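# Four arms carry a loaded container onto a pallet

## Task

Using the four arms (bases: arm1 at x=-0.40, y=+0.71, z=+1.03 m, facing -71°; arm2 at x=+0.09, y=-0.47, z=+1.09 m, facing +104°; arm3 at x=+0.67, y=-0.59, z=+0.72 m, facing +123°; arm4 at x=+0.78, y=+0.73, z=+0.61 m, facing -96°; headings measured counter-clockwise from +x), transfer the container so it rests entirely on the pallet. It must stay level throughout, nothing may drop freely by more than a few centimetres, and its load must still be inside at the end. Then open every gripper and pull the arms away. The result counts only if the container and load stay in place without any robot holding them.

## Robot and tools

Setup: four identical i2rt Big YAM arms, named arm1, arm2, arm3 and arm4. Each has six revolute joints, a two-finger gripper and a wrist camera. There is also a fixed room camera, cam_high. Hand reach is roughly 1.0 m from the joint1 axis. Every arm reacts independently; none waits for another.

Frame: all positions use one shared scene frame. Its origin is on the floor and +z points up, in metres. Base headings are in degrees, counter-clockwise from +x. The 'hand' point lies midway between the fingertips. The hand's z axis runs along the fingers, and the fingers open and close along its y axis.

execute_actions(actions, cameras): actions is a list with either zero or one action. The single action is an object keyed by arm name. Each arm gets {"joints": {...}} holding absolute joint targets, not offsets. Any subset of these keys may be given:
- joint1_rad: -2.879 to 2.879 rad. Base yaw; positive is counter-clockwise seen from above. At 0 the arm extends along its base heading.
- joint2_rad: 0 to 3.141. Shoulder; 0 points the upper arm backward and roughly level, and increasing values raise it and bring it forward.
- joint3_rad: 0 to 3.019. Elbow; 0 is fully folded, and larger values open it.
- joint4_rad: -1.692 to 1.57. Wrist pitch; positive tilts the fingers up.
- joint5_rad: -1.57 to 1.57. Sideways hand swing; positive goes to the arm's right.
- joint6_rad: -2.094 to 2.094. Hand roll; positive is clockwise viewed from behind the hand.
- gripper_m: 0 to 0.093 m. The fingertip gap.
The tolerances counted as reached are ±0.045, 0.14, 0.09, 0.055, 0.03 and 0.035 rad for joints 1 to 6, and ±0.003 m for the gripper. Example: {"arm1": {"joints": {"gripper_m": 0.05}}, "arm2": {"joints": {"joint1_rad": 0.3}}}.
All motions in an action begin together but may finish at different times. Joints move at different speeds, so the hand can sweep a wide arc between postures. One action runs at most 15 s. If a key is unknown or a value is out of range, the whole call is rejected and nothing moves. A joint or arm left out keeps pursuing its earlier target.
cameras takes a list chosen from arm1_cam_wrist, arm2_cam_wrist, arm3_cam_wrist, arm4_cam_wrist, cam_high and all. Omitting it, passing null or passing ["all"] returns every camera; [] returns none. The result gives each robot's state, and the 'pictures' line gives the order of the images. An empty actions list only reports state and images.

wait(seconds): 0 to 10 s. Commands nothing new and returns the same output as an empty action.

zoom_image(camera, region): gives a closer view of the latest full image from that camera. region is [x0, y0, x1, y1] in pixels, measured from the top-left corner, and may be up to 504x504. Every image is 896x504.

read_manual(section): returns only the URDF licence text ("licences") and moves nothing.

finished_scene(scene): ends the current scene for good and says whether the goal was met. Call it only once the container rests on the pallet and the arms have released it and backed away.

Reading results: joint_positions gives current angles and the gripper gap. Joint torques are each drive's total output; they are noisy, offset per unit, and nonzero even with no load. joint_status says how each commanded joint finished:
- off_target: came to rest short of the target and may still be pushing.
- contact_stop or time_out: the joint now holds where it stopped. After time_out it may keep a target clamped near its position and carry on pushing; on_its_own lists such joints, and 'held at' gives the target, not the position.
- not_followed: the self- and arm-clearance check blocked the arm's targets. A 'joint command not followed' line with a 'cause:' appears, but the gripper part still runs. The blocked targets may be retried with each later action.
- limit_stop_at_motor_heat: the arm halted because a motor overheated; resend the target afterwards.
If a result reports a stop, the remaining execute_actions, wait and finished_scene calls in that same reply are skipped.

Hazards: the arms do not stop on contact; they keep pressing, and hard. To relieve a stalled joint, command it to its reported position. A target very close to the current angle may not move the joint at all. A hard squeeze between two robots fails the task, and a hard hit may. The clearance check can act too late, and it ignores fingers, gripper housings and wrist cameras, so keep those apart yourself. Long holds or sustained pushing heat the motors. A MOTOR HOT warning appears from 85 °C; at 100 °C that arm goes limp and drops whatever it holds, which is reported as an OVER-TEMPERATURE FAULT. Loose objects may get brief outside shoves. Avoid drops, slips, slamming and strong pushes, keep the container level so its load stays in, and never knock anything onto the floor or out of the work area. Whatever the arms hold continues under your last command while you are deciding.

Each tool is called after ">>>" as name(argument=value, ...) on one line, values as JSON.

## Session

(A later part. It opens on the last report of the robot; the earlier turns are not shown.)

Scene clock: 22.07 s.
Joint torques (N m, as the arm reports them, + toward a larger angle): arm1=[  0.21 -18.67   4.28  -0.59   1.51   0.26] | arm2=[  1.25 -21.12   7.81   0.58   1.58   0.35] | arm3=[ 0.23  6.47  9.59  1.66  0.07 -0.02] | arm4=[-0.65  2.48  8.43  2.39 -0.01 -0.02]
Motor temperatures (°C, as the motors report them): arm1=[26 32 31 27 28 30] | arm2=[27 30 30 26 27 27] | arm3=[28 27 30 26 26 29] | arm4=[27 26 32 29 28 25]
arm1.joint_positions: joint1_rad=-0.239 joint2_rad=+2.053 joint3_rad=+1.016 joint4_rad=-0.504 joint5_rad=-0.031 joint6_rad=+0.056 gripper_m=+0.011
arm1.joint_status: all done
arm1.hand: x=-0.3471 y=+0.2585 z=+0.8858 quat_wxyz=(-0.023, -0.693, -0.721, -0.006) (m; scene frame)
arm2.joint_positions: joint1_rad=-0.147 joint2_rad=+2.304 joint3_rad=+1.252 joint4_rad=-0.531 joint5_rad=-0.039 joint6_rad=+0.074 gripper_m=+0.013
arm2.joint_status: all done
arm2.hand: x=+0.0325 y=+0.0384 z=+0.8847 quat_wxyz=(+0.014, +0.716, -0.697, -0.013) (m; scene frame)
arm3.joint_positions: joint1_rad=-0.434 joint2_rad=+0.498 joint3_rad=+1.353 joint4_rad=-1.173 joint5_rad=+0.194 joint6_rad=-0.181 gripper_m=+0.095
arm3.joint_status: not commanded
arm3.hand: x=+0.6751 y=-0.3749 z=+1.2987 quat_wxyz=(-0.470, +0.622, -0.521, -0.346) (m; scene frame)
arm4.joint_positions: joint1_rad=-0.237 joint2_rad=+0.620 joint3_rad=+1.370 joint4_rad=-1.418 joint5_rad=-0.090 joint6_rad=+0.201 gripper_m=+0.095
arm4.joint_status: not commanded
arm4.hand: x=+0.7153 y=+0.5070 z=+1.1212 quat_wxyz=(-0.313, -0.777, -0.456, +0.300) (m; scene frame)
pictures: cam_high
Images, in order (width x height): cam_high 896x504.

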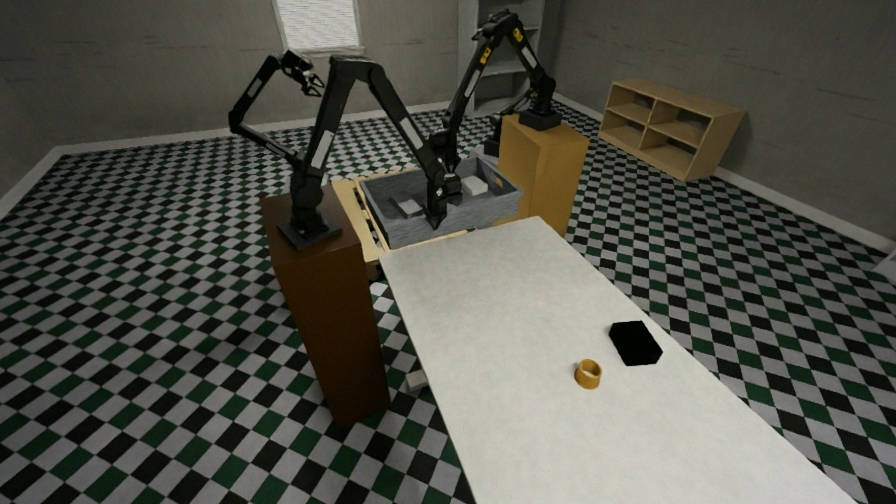

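>>> execute_actions(actions=[{"arm1":{"joints":{"joint1_rad":0.025,"joint2_rad":2.10,"joint3_rad":1.15,"joint4_rad":-0.54,"joint6_rad":0.34}},"arm2":{"joints":{"joint1_rad":-0.365,"joint2_rad":2.235,"joint3_rad":1.30,"joint4_rad":-0.504,"joint6_rad":-0.15}}}], cameras=["arm3_cam_wrist"])

Scene clock: 23.90 s.
Joint torques (N m, as the arm reports them, + toward a larger angle): arm1=[  0.32 -17.28   6.88  -1.06   1.43   0.14] | arm2=[  1.77 -20.05   7.84   1.72   1.38   0.27] | arm3=[ 0.45  5.51  9.64  1.8   0.14 -0.09] | arm4=[-0.63  2.1   8.45  2.38 -0.04 -0.01]
Motor temperatures (°C, as the motors report them): arm1=[26 32 31 27 29 30] | arm2=[27 30 30 26 27 27] | arm3=[28 27 31 26 26 29] | arm4=[27 26 32 29 28 25]
arm1.joint_positions: joint1_rad=+0.021 joint2_rad=+2.121 joint3_rad=+1.114 joint4_rad=-0.512 joint5_rad=-0.029 joint6_rad=+0.317 gripper_m=+0.011
arm1.joint_status: all done
arm1.hand: x=-0.2194 y=+0.2532 z=+0.8762 quat_wxyz=(-0.031, -0.693, -0.720, -0.006) (m; scene frame)
arm2.joint_positions: joint1_rad=-0.388 joint2_rad=+2.315 joint3_rad=+1.249 joint4_rad=-0.530 joint5_rad=-0.034 joint6_rad=-0.167 gripper_m=+0.013
arm2.joint_status: all done
arm2.hand: x=+0.1556 y=+0.0321 z=+0.8780 quat_wxyz=(+0.016, +0.716, -0.697, -0.012) (m; scene frame)
arm3.joint_positions: joint1_rad=-0.434 joint2_rad=+0.498 joint3_rad=+1.353 joint4_rad=-1.173 joint5_rad=+0.194 joint6_rad=-0.181 gripper_m=+0.095
arm3.joint_status: not commanded
arm3.hand: x=+0.6751 y=-0.3749 z=+1.2987 quat_wxyz=(-0.470, +0.622, -0.521, -0.346) (m; scene frame)
arm4.joint_positions: joint1_rad=-0.237 joint2_rad=+0.620 joint3_rad=+1.370 joint4_rad=-1.418 joint5_rad=-0.090 joint6_rad=+0.201 gripper_m=+0.095
arm4.joint_status: not commanded
arm4.hand: x=+0.7153 y=+0.5070 z=+1.1212 quat_wxyz=(-0.313, -0.777, -0.456, +0.300) (m; scene frame)
pictures: arm3_cam_wrist
Images, in order (width x height): arm3_cam_wrist 896x504.

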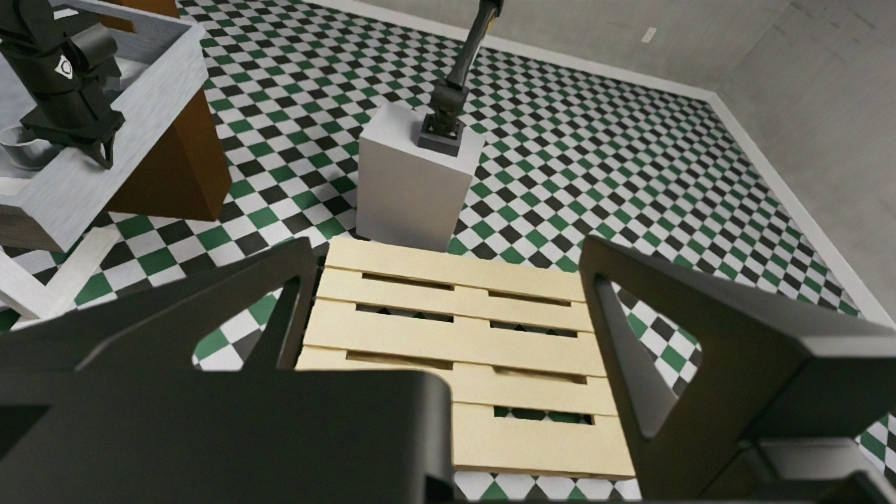

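>>> execute_actions(actions=[{"arm1":{"joints":{"joint1_rad":0.222,"joint2_rad":2.285,"joint3_rad":1.33,"joint4_rad":-0.526,"joint5_rad":-0.038,"joint6_rad":0.53}},"arm2":{"joints":{"joint1_rad":-0.585,"joint2_rad":2.40,"joint3_rad":1.435,"joint4_rad":-0.505,"joint5_rad":-0.042,"joint6_rad":-0.375}}}], cameras=["arm3_cam_wrist"])

Scene clock: 25.53 s.
Joint torques (N m, as the arm reports them, + toward a larger angle): arm1=[  0.05 -20.94   5.03  -1.02  -0.04  -0.04] | arm2=[  1.67 -21.02   7.6    1.05   0.26   0.09] | arm3=[ 0.41  5.4   9.56  1.8   0.12 -0.1 ] | arm4=[-0.21  2.11  8.53  2.44 -0.04 -0.01]
Motor temperatures (°C, as the motors report them): arm1=[26 32 31 27 29 30] | arm2=[27 31 30 26 27 27] | arm3=[28 27 31 26 26 29] | arm4=[27 26 32 29 28 25]
arm1.joint_positions: joint1_rad=+0.222 joint2_rad=+2.328 joint3_rad=+1.315 joint4_rad=-0.499 joint5_rad=-0.037 joint6_rad=+0.527 gripper_m=+0.011
arm1.joint_status: all done
arm1.hand: x=-0.1007 y=+0.2534 z=+0.8172 quat_wxyz=(-0.034, -0.696, -0.717, -0.015) (m; scene frame)
arm2.joint_positions: joint1_rad=-0.605 joint2_rad=+2.480 joint3_rad=+1.385 joint4_rad=-0.517 joint5_rad=-0.051 joint6_rad=-0.374 gripper_m=+0.012
arm2.joint_status: all done
arm2.hand: x=+0.2667 y=+0.0270 z=+0.8193 quat_wxyz=(+0.025, +0.712, -0.701, -0.020) (m; scene frame)
arm3.joint_positions: joint1_rad=-0.434 joint2_rad=+0.498 joint3_rad=+1.353 joint4_rad=-1.173 joint5_rad=+0.194 joint6_rad=-0.181 gripper_m=+0.095
arm3.joint_status: not commanded
arm3.hand: x=+0.6751 y=-0.3749 z=+1.2987 quat_wxyz=(-0.470, +0.622, -0.521, -0.346) (m; scene frame)
arm4.joint_positions: joint1_rad=-0.237 joint2_rad=+0.620 joint3_rad=+1.370 joint4_rad=-1.418 joint5_rad=-0.090 joint6_rad=+0.201 gripper_m=+0.095
arm4.joint_status: not commanded
arm4.hand: x=+0.7153 y=+0.5070 z=+1.1212 quat_wxyz=(-0.313, -0.777, -0.456, +0.300) (m; scene frame)
pictures: arm3_cam_wrist
Images, in order (width x height): arm3_cam_wrist 896x504.

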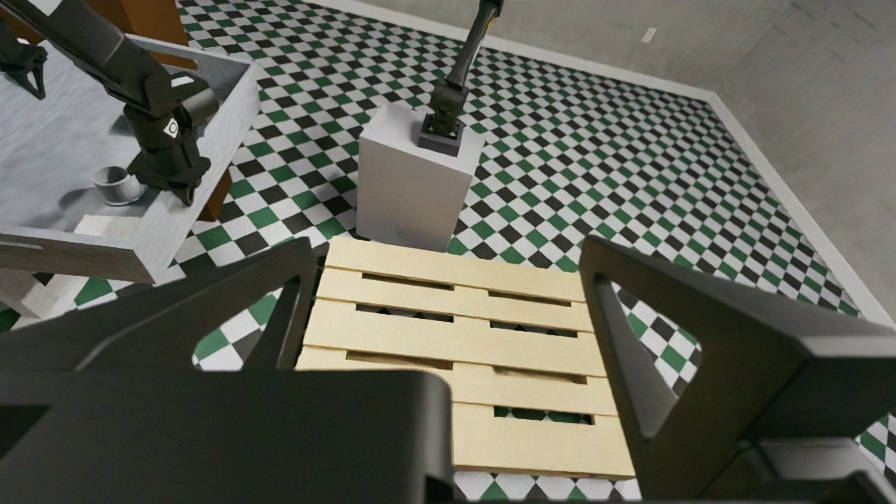

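>>> execute_actions(actions=[{"arm1":{"joints":{"joint1_rad":0.385,"joint2_rad":2.50,"joint3_rad":1.62,"joint4_rad":-0.615,"joint5_rad":-0.02,"joint6_rad":0.69}},"arm2":{"joints":{"joint1_rad":-0.77,"joint2_rad":2.575,"joint3_rad":1.67,"joint4_rad":-0.54,"joint5_rad":-0.02,"joint6_rad":-0.555}}}], cameras=["arm3_cam_wrist","arm4_cam_wrist"])

Scene clock: 27.23 s.
Joint torques (N m, as the arm reports them, + toward a larger angle): arm1=[  0.08 -23.11   5.77  -1.6    0.47  -0.23] | arm2=[  1.12 -22.63   8.69   1.46   0.75  -0.1 ] | arm3=[ 1.21  6.15  9.23  1.88  0.11 -0.04] | arm4=[-0.52  2.42  8.53  2.42 -0.04 -0.03]
Motor temperatures (°C, as the motors report them): arm1=[26 32 31 27 28 30] | arm2=[27 31 30 26 27 27] | arm3=[28 27 31 26 26 29] | arm4=[27 26 32 29 28 25]
arm1.joint_positions: joint1_rad=+0.385 joint2_rad=+2.540 joint3_rad=+1.601 joint4_rad=-0.572 joint5_rad=-0.029 joint6_rad=+0.707 gripper_m=+0.011
arm1.joint_status: all done
arm1.hand: x=+0.0125 y=+0.2571 z=+0.7637 quat_wxyz=(-0.033, -0.702, -0.711, -0.016) (m; scene frame)
arm2.joint_positions: joint1_rad=-0.783 joint2_rad=+2.658 joint3_rad=+1.608 joint4_rad=-0.562 joint5_rad=-0.041 joint6_rad=-0.536 gripper_m=+0.012
arm2.joint_status: all done
arm2.hand: x=+0.3743 y=+0.0238 z=+0.7642 quat_wxyz=(+0.021, +0.707, -0.707, -0.020) (m; scene frame)
arm3.joint_positions: joint1_rad=-0.434 joint2_rad=+0.498 joint3_rad=+1.353 joint4_rad=-1.173 joint5_rad=+0.194 joint6_rad=-0.181 gripper_m=+0.095
arm3.joint_status: not commanded
arm3.hand: x=+0.6751 y=-0.3749 z=+1.2987 quat_wxyz=(-0.470, +0.622, -0.521, -0.346) (m; scene frame)
arm4.joint_positions: joint1_rad=-0.237 joint2_rad=+0.620 joint3_rad=+1.370 joint4_rad=-1.418 joint5_rad=-0.090 joint6_rad=+0.201 gripper_m=+0.095
arm4.joint_status: not commanded
arm4.hand: x=+0.7153 y=+0.5070 z=+1.1212 quat_wxyz=(-0.313, -0.777, -0.456, +0.300) (m; scene frame)
pictures: arm3_cam_wrist, arm4_cam_wrist
Images, in order (width x height): arm3_cam_wrist 896x504, arm4_cam_wrist 896x504.

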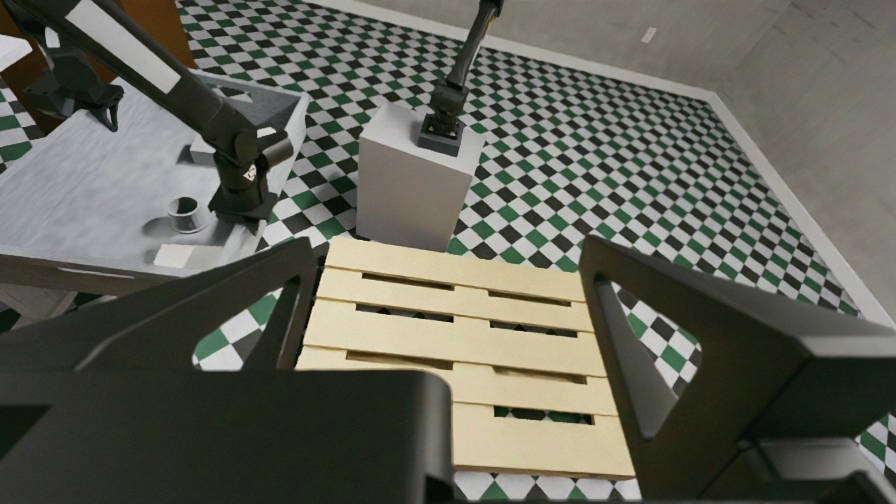

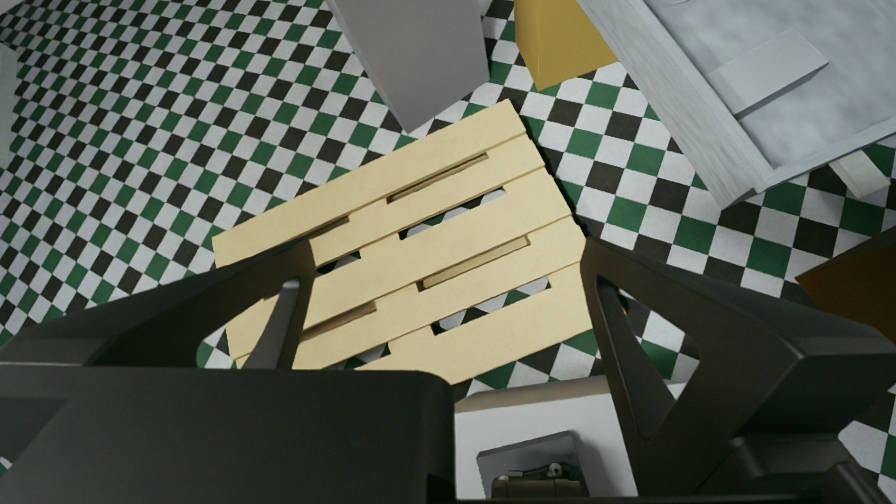

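>>> execute_actions(actions=[{"arm1":{"joints":{"joint1_rad":0.521,"joint2_rad":2.80,"joint3_rad":2.12,"joint4_rad":-0.815,"joint5_rad":-0.01,"joint6_rad":0.845}},"arm2":{"joints":{"joint1_rad":-0.92,"joint2_rad":2.80,"joint3_rad":2.045,"joint4_rad":-0.67,"joint5_rad":-0.01,"joint6_rad":-0.68}}}])

Scene clock: 30.03 s.
Joint torques (N m, as the arm reports them, + toward a larger angle): arm1=[  0.27 -24.47   9.73  -2.13   0.16  -0.37] | arm2=[  1.65 -24.63  11.27   1.29   0.93  -0.14] | arm3=[-0.05  5.94  9.49  1.72  0.13 -0.08] | arm4=[-0.57  2.16  8.62  2.38 -0.05 -0.02]
Motor temperatures (°C, as the motors report them): arm1=[26 33 32 27 28 30] | arm2=[27 31 31 26 27 27] | arm3=[28 27 31 26 26 29] | arm4=[27 26 32 29 28 25]
arm1.joint_positions: joint1_rad=+0.518 joint2_rad=+2.825 joint3_rad=+2.068 joint4_rad=-0.759 joint5_rad=-0.013 joint6_rad=+0.876 gripper_m=+0.011
arm1.joint_status: joint4_rad time_out (moved -0.187 of -0.243); the others done
arm1.on_its_own: joint4_rad reads -0.759 and still pushes toward -0.815 since a time_out
arm1.hand: x=+0.1293 y=+0.2602 z=+0.7053 quat_wxyz=(-0.028, -0.715, -0.698, -0.012) (m; scene frame)
arm2.joint_positions: joint1_rad=-0.939 joint2_rad=+2.891 joint3_rad=+1.957 joint4_rad=-0.688 joint5_rad=-0.035 joint6_rad=-0.656 gripper_m=+0.012
arm2.joint_status: all done
arm2.hand: x=+0.4804 y=+0.0130 z=+0.6999 quat_wxyz=(+0.024, +0.694, -0.719, -0.020) (m; scene frame)
arm3.joint_positions: joint1_rad=-0.434 joint2_rad=+0.498 joint3_rad=+1.353 joint4_rad=-1.173 joint5_rad=+0.194 joint6_rad=-0.181 gripper_m=+0.095
arm3.joint_status: not commanded
arm3.hand: x=+0.6751 y=-0.3749 z=+1.2987 quat_wxyz=(-0.470, +0.622, -0.521, -0.346) (m; scene frame)
arm4.joint_positions: joint1_rad=-0.237 joint2_rad=+0.620 joint3_rad=+1.370 joint4_rad=-1.418 joint5_rad=-0.090 joint6_rad=+0.201 gripper_m=+0.095
arm4.joint_status: not commanded
arm4.hand: x=+0.7153 y=+0.5070 z=+1.1212 quat_wxyz=(-0.313, -0.777, -0.456, +0.300) (m; scene frame)
pictures: arm1_cam_wrist, arm2_cam_wrist, arm3_cam_wrist, arm4_cam_wrist, cam_high
camera_calibration (this result's frames):
arm1_cam_wrist: T_world_to_cam=[[-0.998192, 0.0212695, -0.0562177, 0.158216], [-0.0143963, 0.823473, 0.567173, -0.609457], [0.0583572, 0.566956, -0.821678, 0.547225], [0, 0, 0, 1]] pos_world=[0.117221, 0.188254, 0.804205]
arm2_cam_wrist: T_world_to_cam=[[0.997208, -0.0362637, -0.0652734, -0.434273], [0.00884267, -0.81065, 0.585464, -0.399327], [-0.074145, -0.584406, -0.808067, 0.730538], [0, 0, 0, 1]] pos_world=[0.490758, 0.0874675, 0.795768]
Images, in order (width x height): arm1_cam_wrist 896x504, arm2_cam_wrist 896x504, arm3_cam_wrist 896x504, arm4_cam_wrist 896x504, cam_high 896x504.

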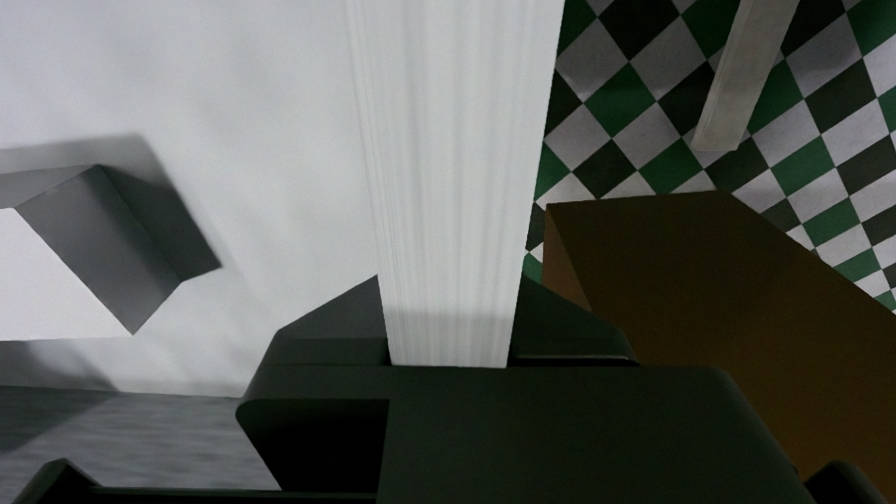

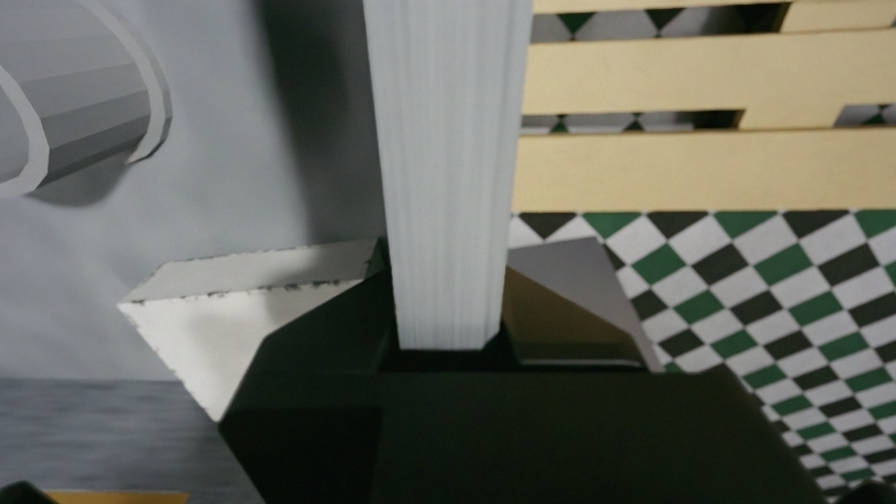

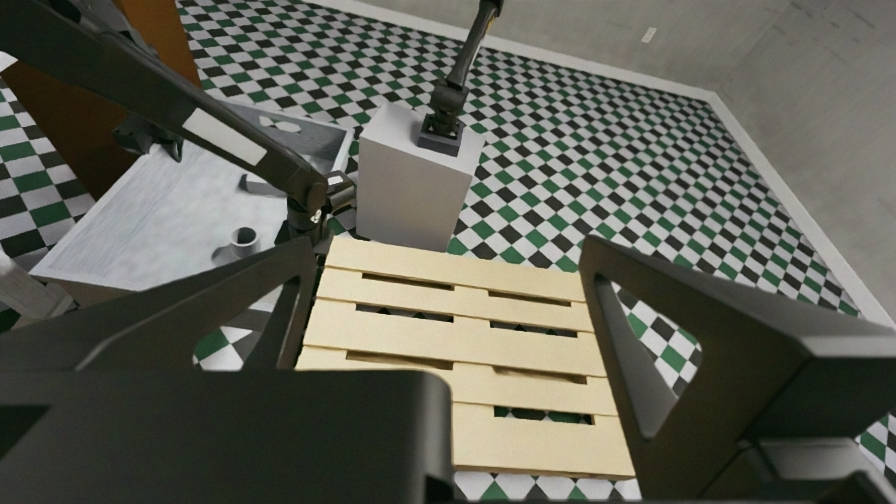

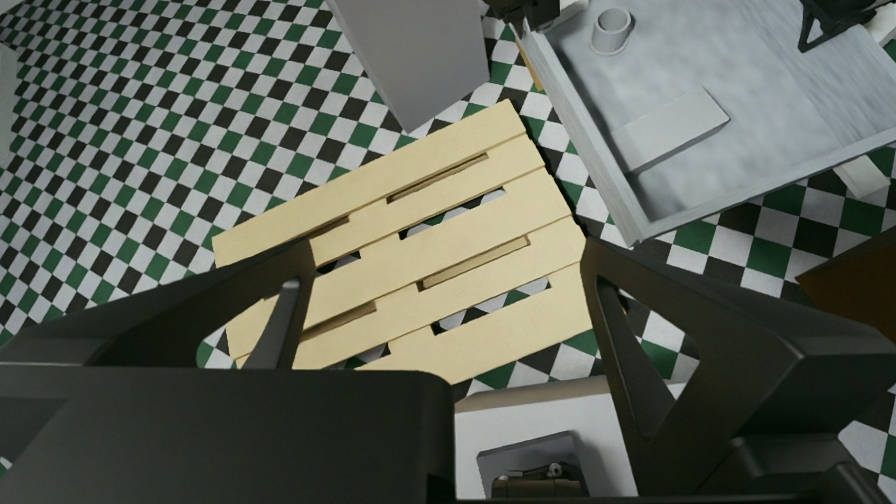

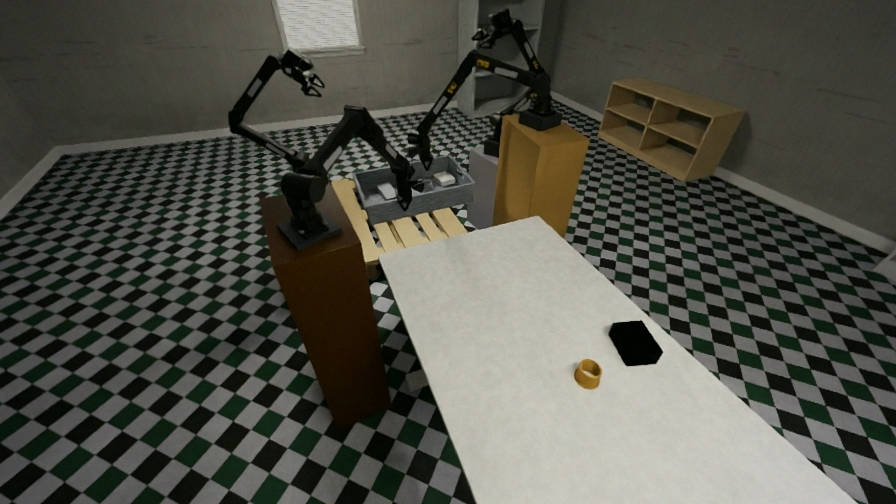

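>>> execute_actions(actions=[{"arm3":{"joints":{"joint2_rad":1.35,"joint3_rad":0.91,"joint4_rad":-1.117,"joint5_rad":0,"joint6_rad":-0.867,"gripper_m":0.093}},"arm4":{"joints":{"joint1_rad":-0.91,"joint2_rad":1.78,"joint3_rad":1.785,"joint4_rad":-1.529,"joint5_rad":0,"joint6_rad":0.556,"gripper_m":0.093}},"arm1":{"joints":{"joint4_rad":-0.78}}}], cameras=["arm4_cam_wrist","cam_high"])

>>> execute_actions(actions=[{"arm3":{"joints":{"joint1_rad":0.128}}}], cameras=["arm3_cam_wrist","cam_high"])

Scene clock: 32.03 s.
Joint torques (N m, as the arm reports them, + toward a larger angle): arm1=[  0.25 -24.5    9.72  -0.9    0.17  -0.36] | arm2=[  1.68 -24.7   11.25   1.27   0.93  -0.15] | arm3=[ 0.48 -5.51 10.93  0.39 -0.25 -0.24] | arm4=[  0.02 -21.48   9.82   0.74   0.16   0.14]
Motor temperatures (°C, as the motors report them): arm1=[26 33 32 27 28 30] | arm2=[27 32 31 26 27 27] | arm3=[28 27 31 26 26 29] | arm4=[27 26 32 29 28 25]
arm1.joint_positions: joint1_rad=+0.518 joint2_rad=+2.825 joint3_rad=+2.068 joint4_rad=-0.756 joint5_rad=-0.013 joint6_rad=+0.876 gripper_m=+0.011
arm1.joint_status: all done
arm1.hand: x=+0.1299 y=+0.2597 z=+0.7053 quat_wxyz=(-0.030, -0.715, -0.698, -0.012) (m; scene frame)
arm2.joint_positions: joint1_rad=-0.939 joint2_rad=+2.891 joint3_rad=+1.957 joint4_rad=-0.688 joint5_rad=-0.035 joint6_rad=-0.656 gripper_m=+0.012
arm2.joint_status: not commanded
arm2.hand: x=+0.4804 y=+0.0130 z=+0.6999 quat_wxyz=(+0.024, +0.694, -0.719, -0.020) (m; scene frame)
arm3.joint_positions: joint1_rad=-0.434 joint2_rad=+1.331 joint3_rad=+0.882 joint4_rad=-1.127 joint5_rad=+0.004 joint6_rad=-0.853 gripper_m=+0.093
arm3.joint_status: all done
arm3.hand: x=+0.6208 y=-0.2482 z=+0.8170 quat_wxyz=(+0.008, +0.958, -0.286, +0.002) (m; scene frame)
arm4.joint_positions: joint1_rad=-0.914 joint2_rad=+1.795 joint3_rad=+1.758 joint4_rad=-1.523 joint5_rad=-0.002 joint6_rad=+0.541 gripper_m=+0.093
arm4.joint_status: all done
arm4.hand: x=+0.3033 y=+0.4384 z=+0.8287 quat_wxyz=(+0.001, -1.000, -0.001, +0.002) (m; scene frame)
pictures: arm4_cam_wrist, cam_high
camera_calibration (this result's frames):
arm4_cam_wrist: T_world_to_cam=[[-0.0130041, 0.999741, 0.0186951, -0.453976], [0.817989, -0.000116872, 0.575233, -0.719023], [0.575086, 0.0227727, -0.817776, 0.61386], [0, 0, 0, 1]] pos_world=[0.229228, 0.439795, 0.924093]
Images, in order (width x height): arm4_cam_wrist 896x504, cam_high 896x504.

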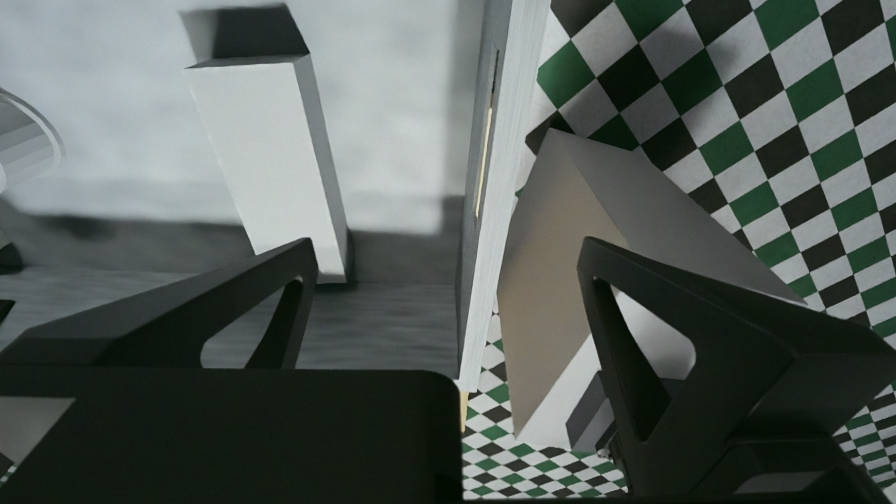

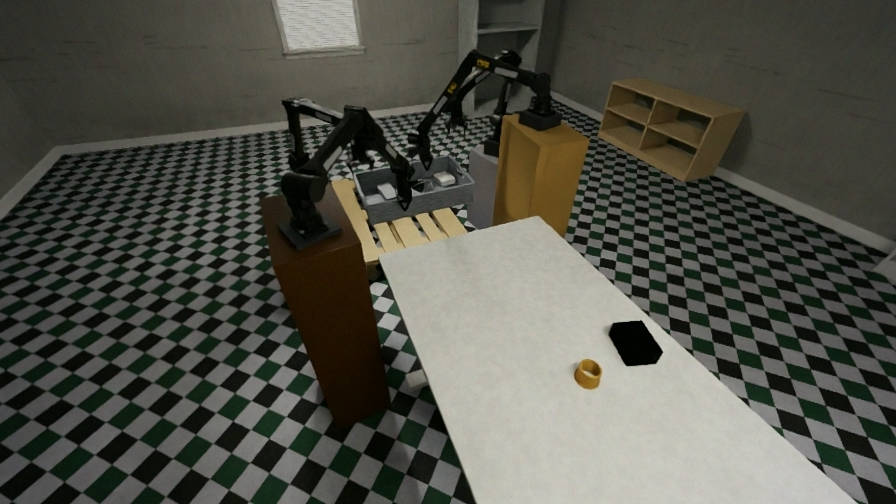

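Scene clock: 33.20 s.
Joint torques (N m, as the arm reports them, + toward a larger angle): arm1=[  0.4  -24.53   9.73  -0.93   0.16  -0.36] | arm2=[  1.61 -24.65  11.26   1.28   0.93  -0.14] | arm3=[ 0.05 -5.15 10.98  0.52 -0.09 -0.24] | arm4=[ -0.53 -21.35   9.89   0.76   0.16   0.14]
Motor temperatures (°C, as the motors report them): arm1=[26 33 32 27 28 30] | arm2=[27 32 31 26 27 27] | arm3=[28 27 31 26 26 29] | arm4=[27 26 33 29 28 25]
arm1.joint_positions: joint1_rad=+0.518 joint2_rad=+2.825 joint3_rad=+2.068 joint4_rad=-0.756 joint5_rad=-0.013 joint6_rad=+0.876 gripper_m=+0.011
arm1.joint_status: not commanded
arm1.hand: x=+0.1299 y=+0.2597 z=+0.7053 quat_wxyz=(-0.030, -0.715, -0.698, -0.012) (m; scene frame)
arm2.joint_positions: joint1_rad=-0.939 joint2_rad=+2.891 joint3_rad=+1.957 joint4_rad=-0.688 joint5_rad=-0.035 joint6_rad=-0.656 gripper_m=+0.012
arm2.joint_status: not commanded
arm2.hand: x=+0.4804 y=+0.0130 z=+0.6999 quat_wxyz=(+0.024, +0.694, -0.719, -0.020) (m; scene frame)
arm3.joint_positions: joint1_rad=+0.126 joint2_rad=+1.331 joint3_rad=+0.882 joint4_rad=-1.127 joint5_rad=+0.002 joint6_rad=-0.854 gripper_m=+0.093
arm3.joint_status: all done
arm3.hand: x=+0.4483 y=-0.3246 z=+0.8189 quat_wxyz=(+0.007, +1.000, -0.009, -0.001) (m; scene frame)
arm4.joint_positions: joint1_rad=-0.914 joint2_rad=+1.795 joint3_rad=+1.758 joint4_rad=-1.523 joint5_rad=-0.002 joint6_rad=+0.541 gripper_m=+0.093
arm4.joint_status: not commanded
arm4.hand: x=+0.3033 y=+0.4384 z=+0.8287 quat_wxyz=(+0.001, -1.000, -0.001, +0.002) (m; scene frame)
pictures: arm3_cam_wrist, cam_high
camera_calibration (this result's frames):
arm3_cam_wrist: T_world_to_cam=[[0.0373826, 0.99926, -0.00900533, 0.317616], [0.800532, -0.0245518, 0.598787, -0.85372], [0.598123, -0.0295932, -0.800858, 0.503431], [0, 0, 0, 1]] pos_world=[0.370443, -0.323443, 0.917233]
Images, in order (width x height): arm3_cam_wrist 896x504, cam_high 896x504.

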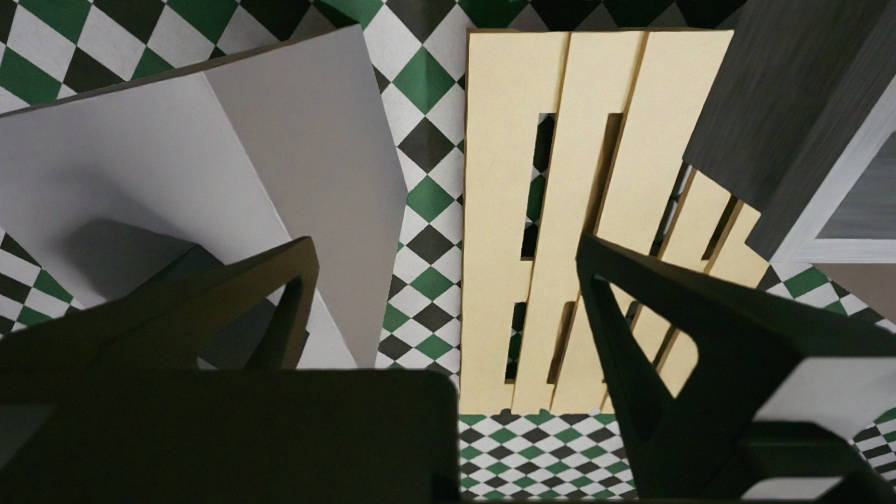

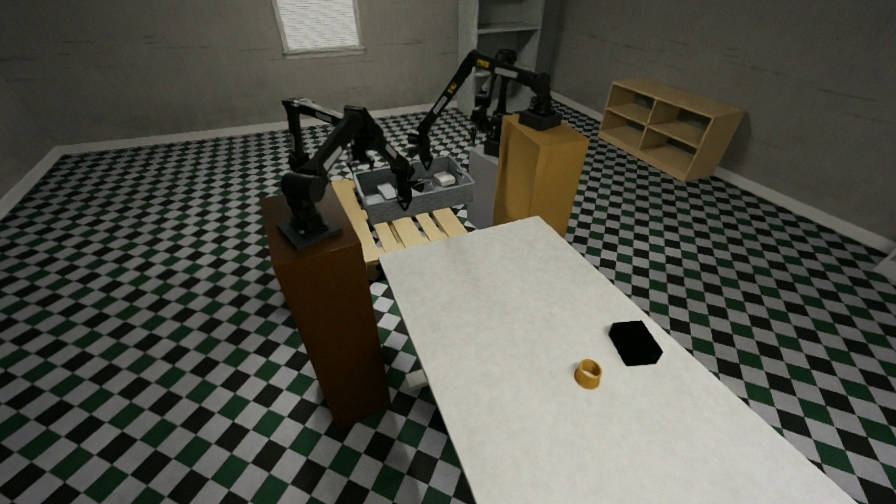

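>>> execute_actions(actions=[{"arm3":{"joints":{"joint3_rad":1.04,"joint4_rad":-1.25}},"arm4":{"joints":{"joint1_rad":-0.954,"joint2_rad":1.81,"joint3_rad":1.62,"joint4_rad":-1.37,"joint6_rad":0.512}}}], cameras=["arm4_cam_wrist"])

>>> execute_actions(actions=[{"arm3":{"joints":{"joint2_rad":1.884,"joint3_rad":1.57,"joint4_rad":-1.23}},"arm4":{"joints":{"joint2_rad":1.83,"joint3_rad":1.50,"joint4_rad":-1.234}}}], cameras=["arm3_cam_wrist","arm4_cam_wrist","cam_high"])

Scene clock: 34.57 s.
Joint torques (N m, as the arm reports them, + toward a larger angle): arm1=[  0.33 -24.5    9.73  -0.91   0.16  -0.36] | arm2=[  1.66 -24.67  11.25   1.29   0.93  -0.15] | arm3=[ 0.8  -6.4  11.63 -0.63 -0.13 -0.23] | arm4=[ -1.43 -18.6    8.71   1.31   0.15  -0.16]
Motor temperatures (°C, as the motors report them): arm1=[26 34 33 27 28 30] | arm2=[27 32 32 26 27 27] | arm3=[28 27 32 26 26 29] | arm4=[27 27 33 29 28 25]
arm1.joint_positions: joint1_rad=+0.518 joint2_rad=+2.825 joint3_rad=+2.068 joint4_rad=-0.756 joint5_rad=-0.013 joint6_rad=+0.876 gripper_m=+0.011
arm1.joint_status: not commanded
arm1.hand: x=+0.1299 y=+0.2597 z=+0.7053 quat_wxyz=(-0.030, -0.715, -0.698, -0.012) (m; scene frame)
arm2.joint_positions: joint1_rad=-0.939 joint2_rad=+2.891 joint3_rad=+1.957 joint4_rad=-0.688 joint5_rad=-0.035 joint6_rad=-0.656 gripper_m=+0.012
arm2.joint_status: not commanded
arm2.hand: x=+0.4804 y=+0.0130 z=+0.6999 quat_wxyz=(+0.024, +0.694, -0.719, -0.020) (m; scene frame)
arm3.joint_positions: joint1_rad=+0.126 joint2_rad=+1.336 joint3_rad=+1.010 joint4_rad=-1.233 joint5_rad=+0.002 joint6_rad=-0.854 gripper_m=+0.093
arm3.joint_status: all done
arm3.hand: x=+0.4333 y=-0.3060 z=+0.8621 quat_wxyz=(+0.001, +1.000, -0.009, -0.006) (m; scene frame)
arm4.joint_positions: joint1_rad=-0.950 joint2_rad=+1.798 joint3_rad=+1.610 joint4_rad=-1.379 joint5_rad=-0.002 joint6_rad=+0.527 gripper_m=+0.093
arm4.joint_status: all done
arm4.hand: x=+0.3000 y=+0.4599 z=+0.7709 quat_wxyz=(+0.003, -1.000, +0.010, -0.002) (m; scene frame)
pictures: arm4_cam_wrist
camera_calibration (this result's frames):
arm4_cam_wrist: T_world_to_cam=[[0.00863658, 0.999701, 0.022892, -0.484224], [0.813924, -0.0203271, 0.580616, -0.676638], [0.580908, 0.0136178, -0.813856, 0.567405], [0, 0, 0, 1]] pos_world=[0.225304, 0.462598, 0.865737]
Images, in order (width x height): arm4_cam_wrist 896x504.

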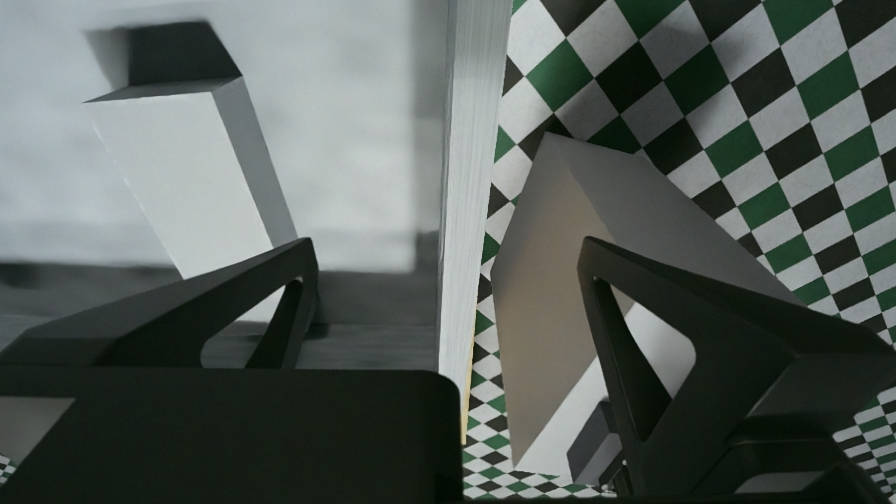

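Scene clock: 35.97 s.
Joint torques (N m, as the arm reports them, + toward a larger angle): arm1=[  0.34 -24.55   9.74  -0.92   0.16  -0.36] | arm2=[  1.65 -24.65  11.25   1.28   0.92  -0.14] | arm3=[  0.82 -15.24  12.53   0.2   -0.09  -0.23] | arm4=[ -0.96 -18.02   8.11   1.3    0.17  -0.14]
Motor temperatures (°C, as the motors report them): arm1=[26 34 33 27 28 30] | arm2=[27 32 32 26 27 27] | arm3=[28 27 32 26 26 29] | arm4=[27 27 33 29 28 25]
arm1.joint_positions: joint1_rad=+0.518 joint2_rad=+2.825 joint3_rad=+2.068 joint4_rad=-0.756 joint5_rad=-0.013 joint6_rad=+0.876 gripper_m=+0.011
arm1.joint_status: not commanded
arm1.hand: x=+0.1299 y=+0.2597 z=+0.7053 quat_wxyz=(-0.030, -0.715, -0.698, -0.012) (m; scene frame)
arm2.joint_positions: joint1_rad=-0.939 joint2_rad=+2.891 joint3_rad=+1.957 joint4_rad=-0.688 joint5_rad=-0.035 joint6_rad=-0.656 gripper_m=+0.012
arm2.joint_status: not commanded
arm2.hand: x=+0.4804 y=+0.0130 z=+0.6999 quat_wxyz=(+0.024, +0.694, -0.719, -0.020) (m; scene frame)
arm3.joint_positions: joint1_rad=+0.126 joint2_rad=+1.880 joint3_rad=+1.527 joint4_rad=-1.233 joint5_rad=+0.002 joint6_rad=-0.854 gripper_m=+0.093
arm3.joint_status: all done
arm3.hand: x=+0.3095 y=-0.1598 z=+0.8073 quat_wxyz=(+0.011, +1.000, -0.009, +0.003) (m; scene frame)
arm4.joint_positions: joint1_rad=-0.950 joint2_rad=+1.816 joint3_rad=+1.492 joint4_rad=-1.243 joint5_rad=-0.002 joint6_rad=+0.527 gripper_m=+0.093
arm4.joint_status: all done
arm4.hand: x=+0.3062 y=+0.4637 z=+0.7182 quat_wxyz=(+0.003, -1.000, +0.010, -0.002) (m; scene frame)
pictures: arm3_cam_wrist, arm4_cam_wrist, cam_high
camera_calibration (this result's frames):
arm3_cam_wrist: T_world_to_cam=[[0.0369632, 0.999173, -0.0169198, 0.16453], [0.796413, -0.0192267, 0.604448, -0.734164], [0.603623, -0.0358175, -0.796465, 0.575815], [0, 0, 0, 1]] pos_world=[0.231041, -0.157885, 0.905164]
arm4_cam_wrist: T_world_to_cam=[[0.00864212, 0.999705, 0.0227039, -0.486737], [0.814117, -0.0202179, 0.580349, -0.650992], [0.580636, 0.0134682, -0.814052, 0.521167], [0, 0, 0, 1]] pos_world=[0.231582, 0.466413, 0.81311]
Images, in order (width x height): arm3_cam_wrist 896x504, arm4_cam_wrist 896x504, cam_high 896x504.

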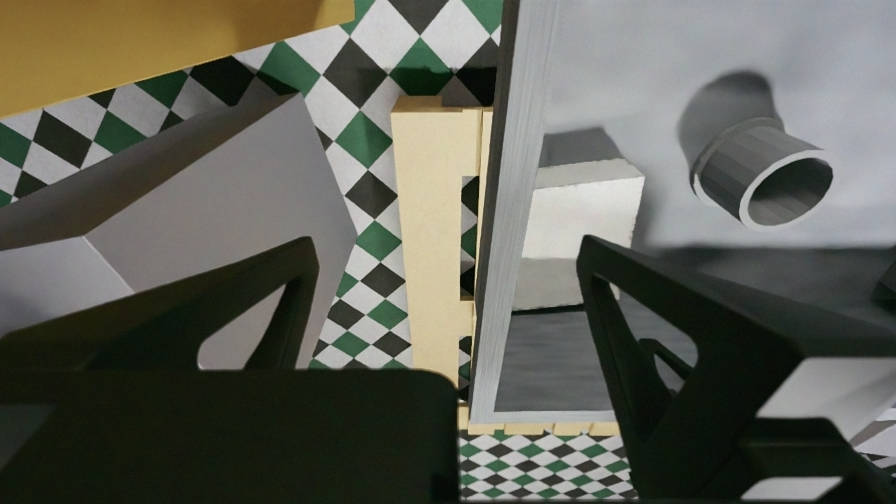

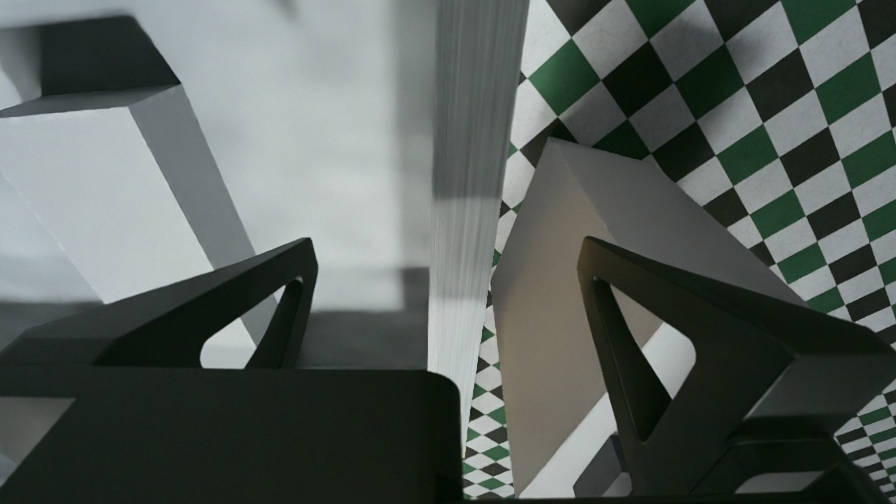

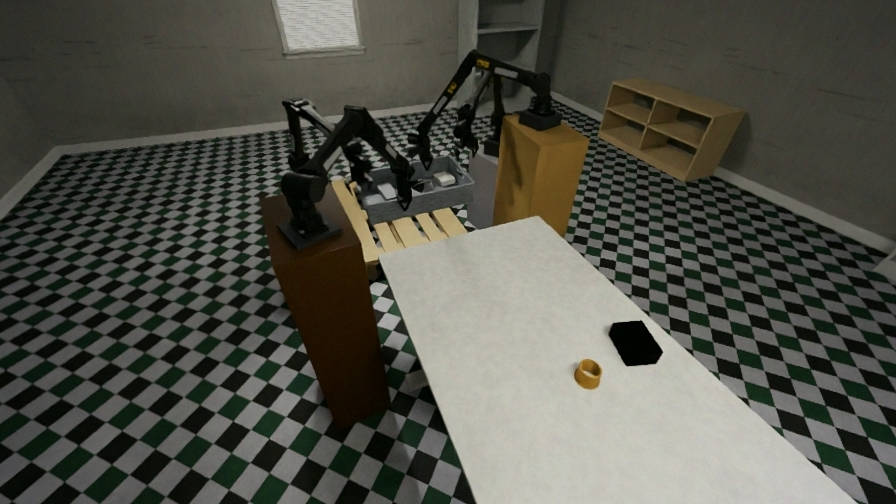

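>>> execute_actions(actions=[{"arm3":{"joints":{"joint1_rad":0.088,"joint2_rad":2.023,"joint3_rad":1.59,"joint4_rad":-1.098,"joint6_rad":-0.875}},"arm4":{"joints":{"joint1_rad":-0.972,"joint2_rad":1.905,"joint3_rad":1.395,"joint4_rad":-1.055,"joint6_rad":0.54}}}], cameras=["arm3_cam_wrist","arm4_cam_wrist"])

>>> execute_actions(actions=[{"arm3":{"joints":{"joint2_rad":2.145,"joint3_rad":1.51,"joint4_rad":-0.92}}}], cameras=["arm3_cam_wrist"])

Scene clock: 37.90 s.
Joint torques (N m, as the arm reports them, + toward a larger angle): arm1=[  0.71 -25.26   9.61  -1.55  -0.7   -0.28] | arm2=[  1.52 -24.92  11.14   1.75   0.66  -0.14] | arm3=[  0.4  -18.16  10.76   0.66  -0.14  -0.27] | arm4=[ -1.86 -16.78   6.65   1.41   0.15   0.14]
Motor temperatures (°C, as the motors report them): arm1=[26 34 33 27 28 30] | arm2=[27 33 32 26 27 27] | arm3=[28 27 32 26 26 29] | arm4=[27 27 33 29 28 25]
arm1.joint_positions: joint1_rad=+0.513 joint2_rad=+2.836 joint3_rad=+2.069 joint4_rad=-0.738 joint5_rad=+0.005 joint6_rad=+0.867 gripper_m=+0.011
arm1.joint_status: not commanded
arm1.hand: x=+0.1253 y=+0.2548 z=+0.6983 quat_wxyz=(-0.034, -0.714, -0.699, -0.003) (m; scene frame)
arm2.joint_positions: joint1_rad=-0.936 joint2_rad=+2.897 joint3_rad=+1.957 joint4_rad=-0.700 joint5_rad=-0.028 joint6_rad=-0.656 gripper_m=+0.013
arm2.joint_status: not commanded
arm2.hand: x=+0.4768 y=+0.0091 z=+0.6970 quat_wxyz=(+0.032, +0.695, -0.718, -0.016) (m; scene frame)
arm3.joint_positions: joint1_rad=+0.093 joint2_rad=+2.024 joint3_rad=+1.564 joint4_rad=-1.115 joint5_rad=+0.002 joint6_rad=-0.861 gripper_m=+0.093
arm3.joint_status: all done
arm3.hand: x=+0.3024 y=-0.1228 z=+0.7404 quat_wxyz=(+0.007, +1.000, -0.022, -0.001) (m; scene frame)
arm4.joint_positions: joint1_rad=-0.961 joint2_rad=+1.869 joint3_rad=+1.401 joint4_rad=-1.066 joint5_rad=-0.002 joint6_rad=+0.527 gripper_m=+0.093
arm4.joint_status: all done
arm4.hand: x=+0.2989 y=+0.4667 z=+0.6588 quat_wxyz=(-0.005, -1.000, +0.015, +0.013) (m; scene frame)
pictures: arm3_cam_wrist, arm4_cam_wrist
camera_calibration (this result's frames):
arm3_cam_wrist: T_world_to_cam=[[0.0625345, 0.998008, -0.00832564, 0.112467], [0.799928, -0.045131, 0.598396, -0.687034], [0.596828, -0.0440803, -0.801157, 0.532635], [0, 0, 0, 1]] pos_world=[0.224654, -0.11977, 0.838779]
arm4_cam_wrist: T_world_to_cam=[[0.0195633, 0.999788, 0.00638879, -0.480885], [0.830506, -0.019808, 0.556657, -0.59998], [0.556666, -0.0055841, -0.830718, 0.504034], [0, 0, 0, 1]] pos_world=[0.227116, 0.471713, 0.755765]
Images, in order (width x height): arm3_cam_wrist 896x504, arm4_cam_wrist 896x504.

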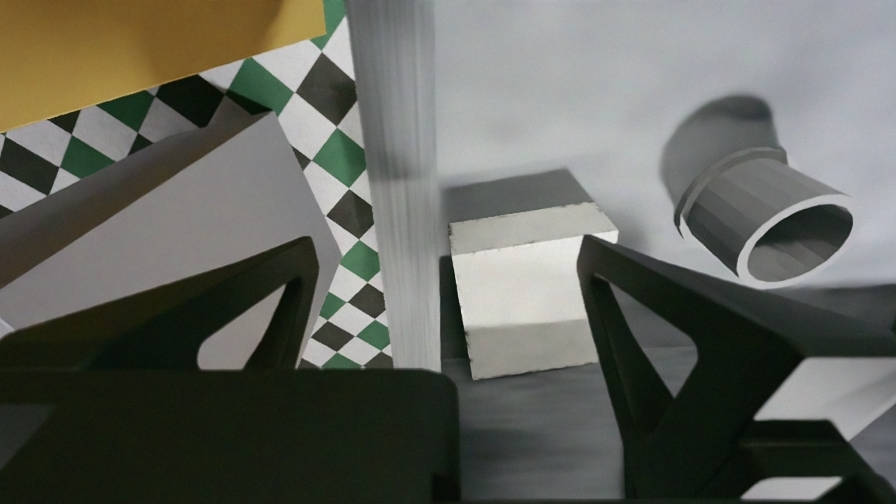

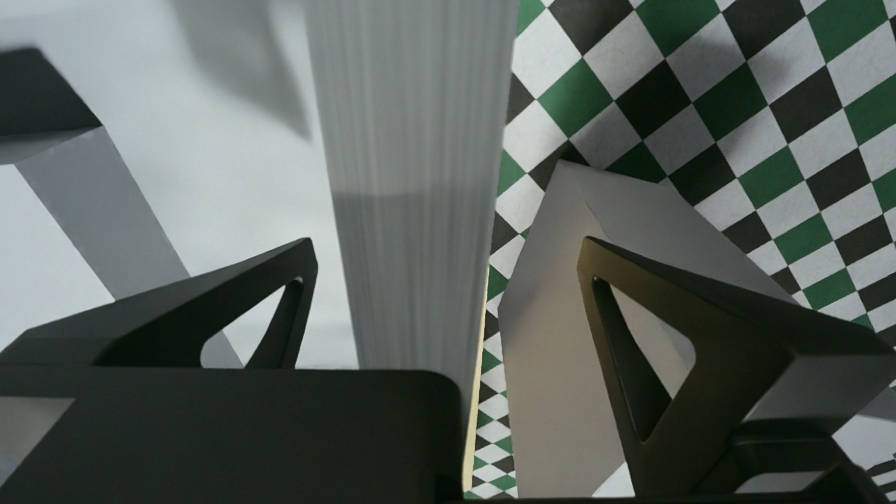

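Scene clock: 38.80 s.
Joint torques (N m, as the arm reports them, + toward a larger angle): arm1=[  0.82 -25.73   9.46  -1.61  -0.06  -0.3 ] | arm2=[  1.36 -25.54  11.02   0.89   1.06  -0.2 ] | arm3=[  0.86 -14.49   7.67   1.04   0.2   -0.22] | arm4=[ -1.13 -16.55   6.69   1.38   0.19   0.13]
Motor temperatures (°C, as the motors report them): arm1=[26 34 33 27 28 30] | arm2=[27 33 32 26 27 27] | arm3=[28 28 32 26 26 29] | arm4=[27 27 33 29 28 25]
arm1.joint_positions: joint1_rad=+0.511 joint2_rad=+2.844 joint3_rad=+2.070 joint4_rad=-0.737 joint5_rad=-0.008 joint6_rad=+0.870 gripper_m=+0.011
arm1.joint_status: not commanded
arm1.hand: x=+0.1240 y=+0.2576 z=+0.6933 quat_wxyz=(-0.031, -0.715, -0.698, -0.010) (m; scene frame)
arm2.joint_positions: joint1_rad=-0.934 joint2_rad=+2.909 joint3_rad=+1.958 joint4_rad=-0.679 joint5_rad=-0.038 joint6_rad=-0.650 gripper_m=+0.012
arm2.joint_status: not commanded
arm2.hand: x=+0.4740 y=+0.0104 z=+0.6899 quat_wxyz=(+0.027, +0.694, -0.720, -0.021) (m; scene frame)
arm3.joint_positions: joint1_rad=+0.093 joint2_rad=+2.101 joint3_rad=+1.517 joint4_rad=-0.943 joint5_rad=-0.004 joint6_rad=-0.862 gripper_m=+0.093
arm3.joint_status: all done
arm3.hand: x=+0.2940 y=-0.1148 z=+0.6812 quat_wxyz=(-0.010, +1.000, -0.021, -0.018) (m; scene frame)
arm4.joint_positions: joint1_rad=-0.961 joint2_rad=+1.870 joint3_rad=+1.400 joint4_rad=-1.062 joint5_rad=-0.003 joint6_rad=+0.527 gripper_m=+0.093
arm4.joint_status: not commanded
arm4.hand: x=+0.2985 y=+0.4666 z=+0.6580 quat_wxyz=(-0.006, -1.000, +0.015, +0.014) (m; scene frame)
pictures: arm3_cam_wrist
camera_calibration (this result's frames):
arm3_cam_wrist: T_world_to_cam=[[0.0617669, 0.997801, 0.024031, 0.0827254], [0.82009, -0.06446, 0.568593, -0.632382], [0.568892, -0.0154127, -0.822268, 0.516452], [0, 0, 0, 1]] pos_world=[0.219696, -0.115347, 0.782242]
Images, in order (width x height): arm3_cam_wrist 896x504.

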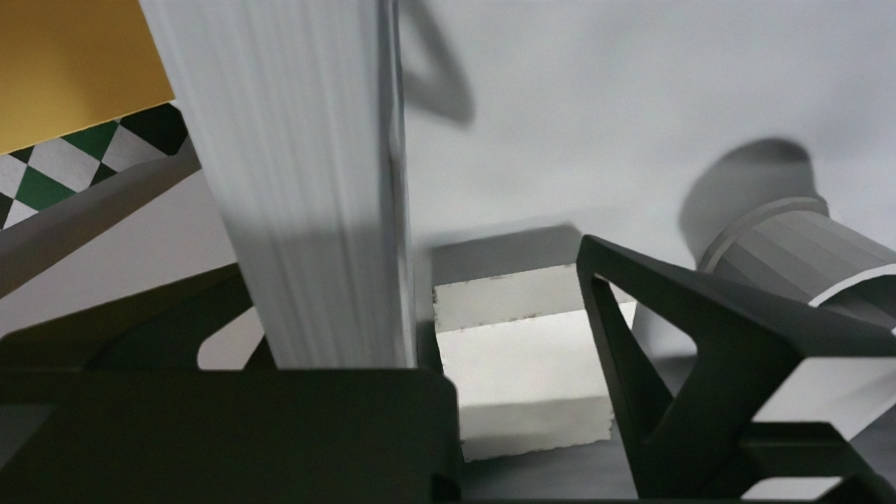

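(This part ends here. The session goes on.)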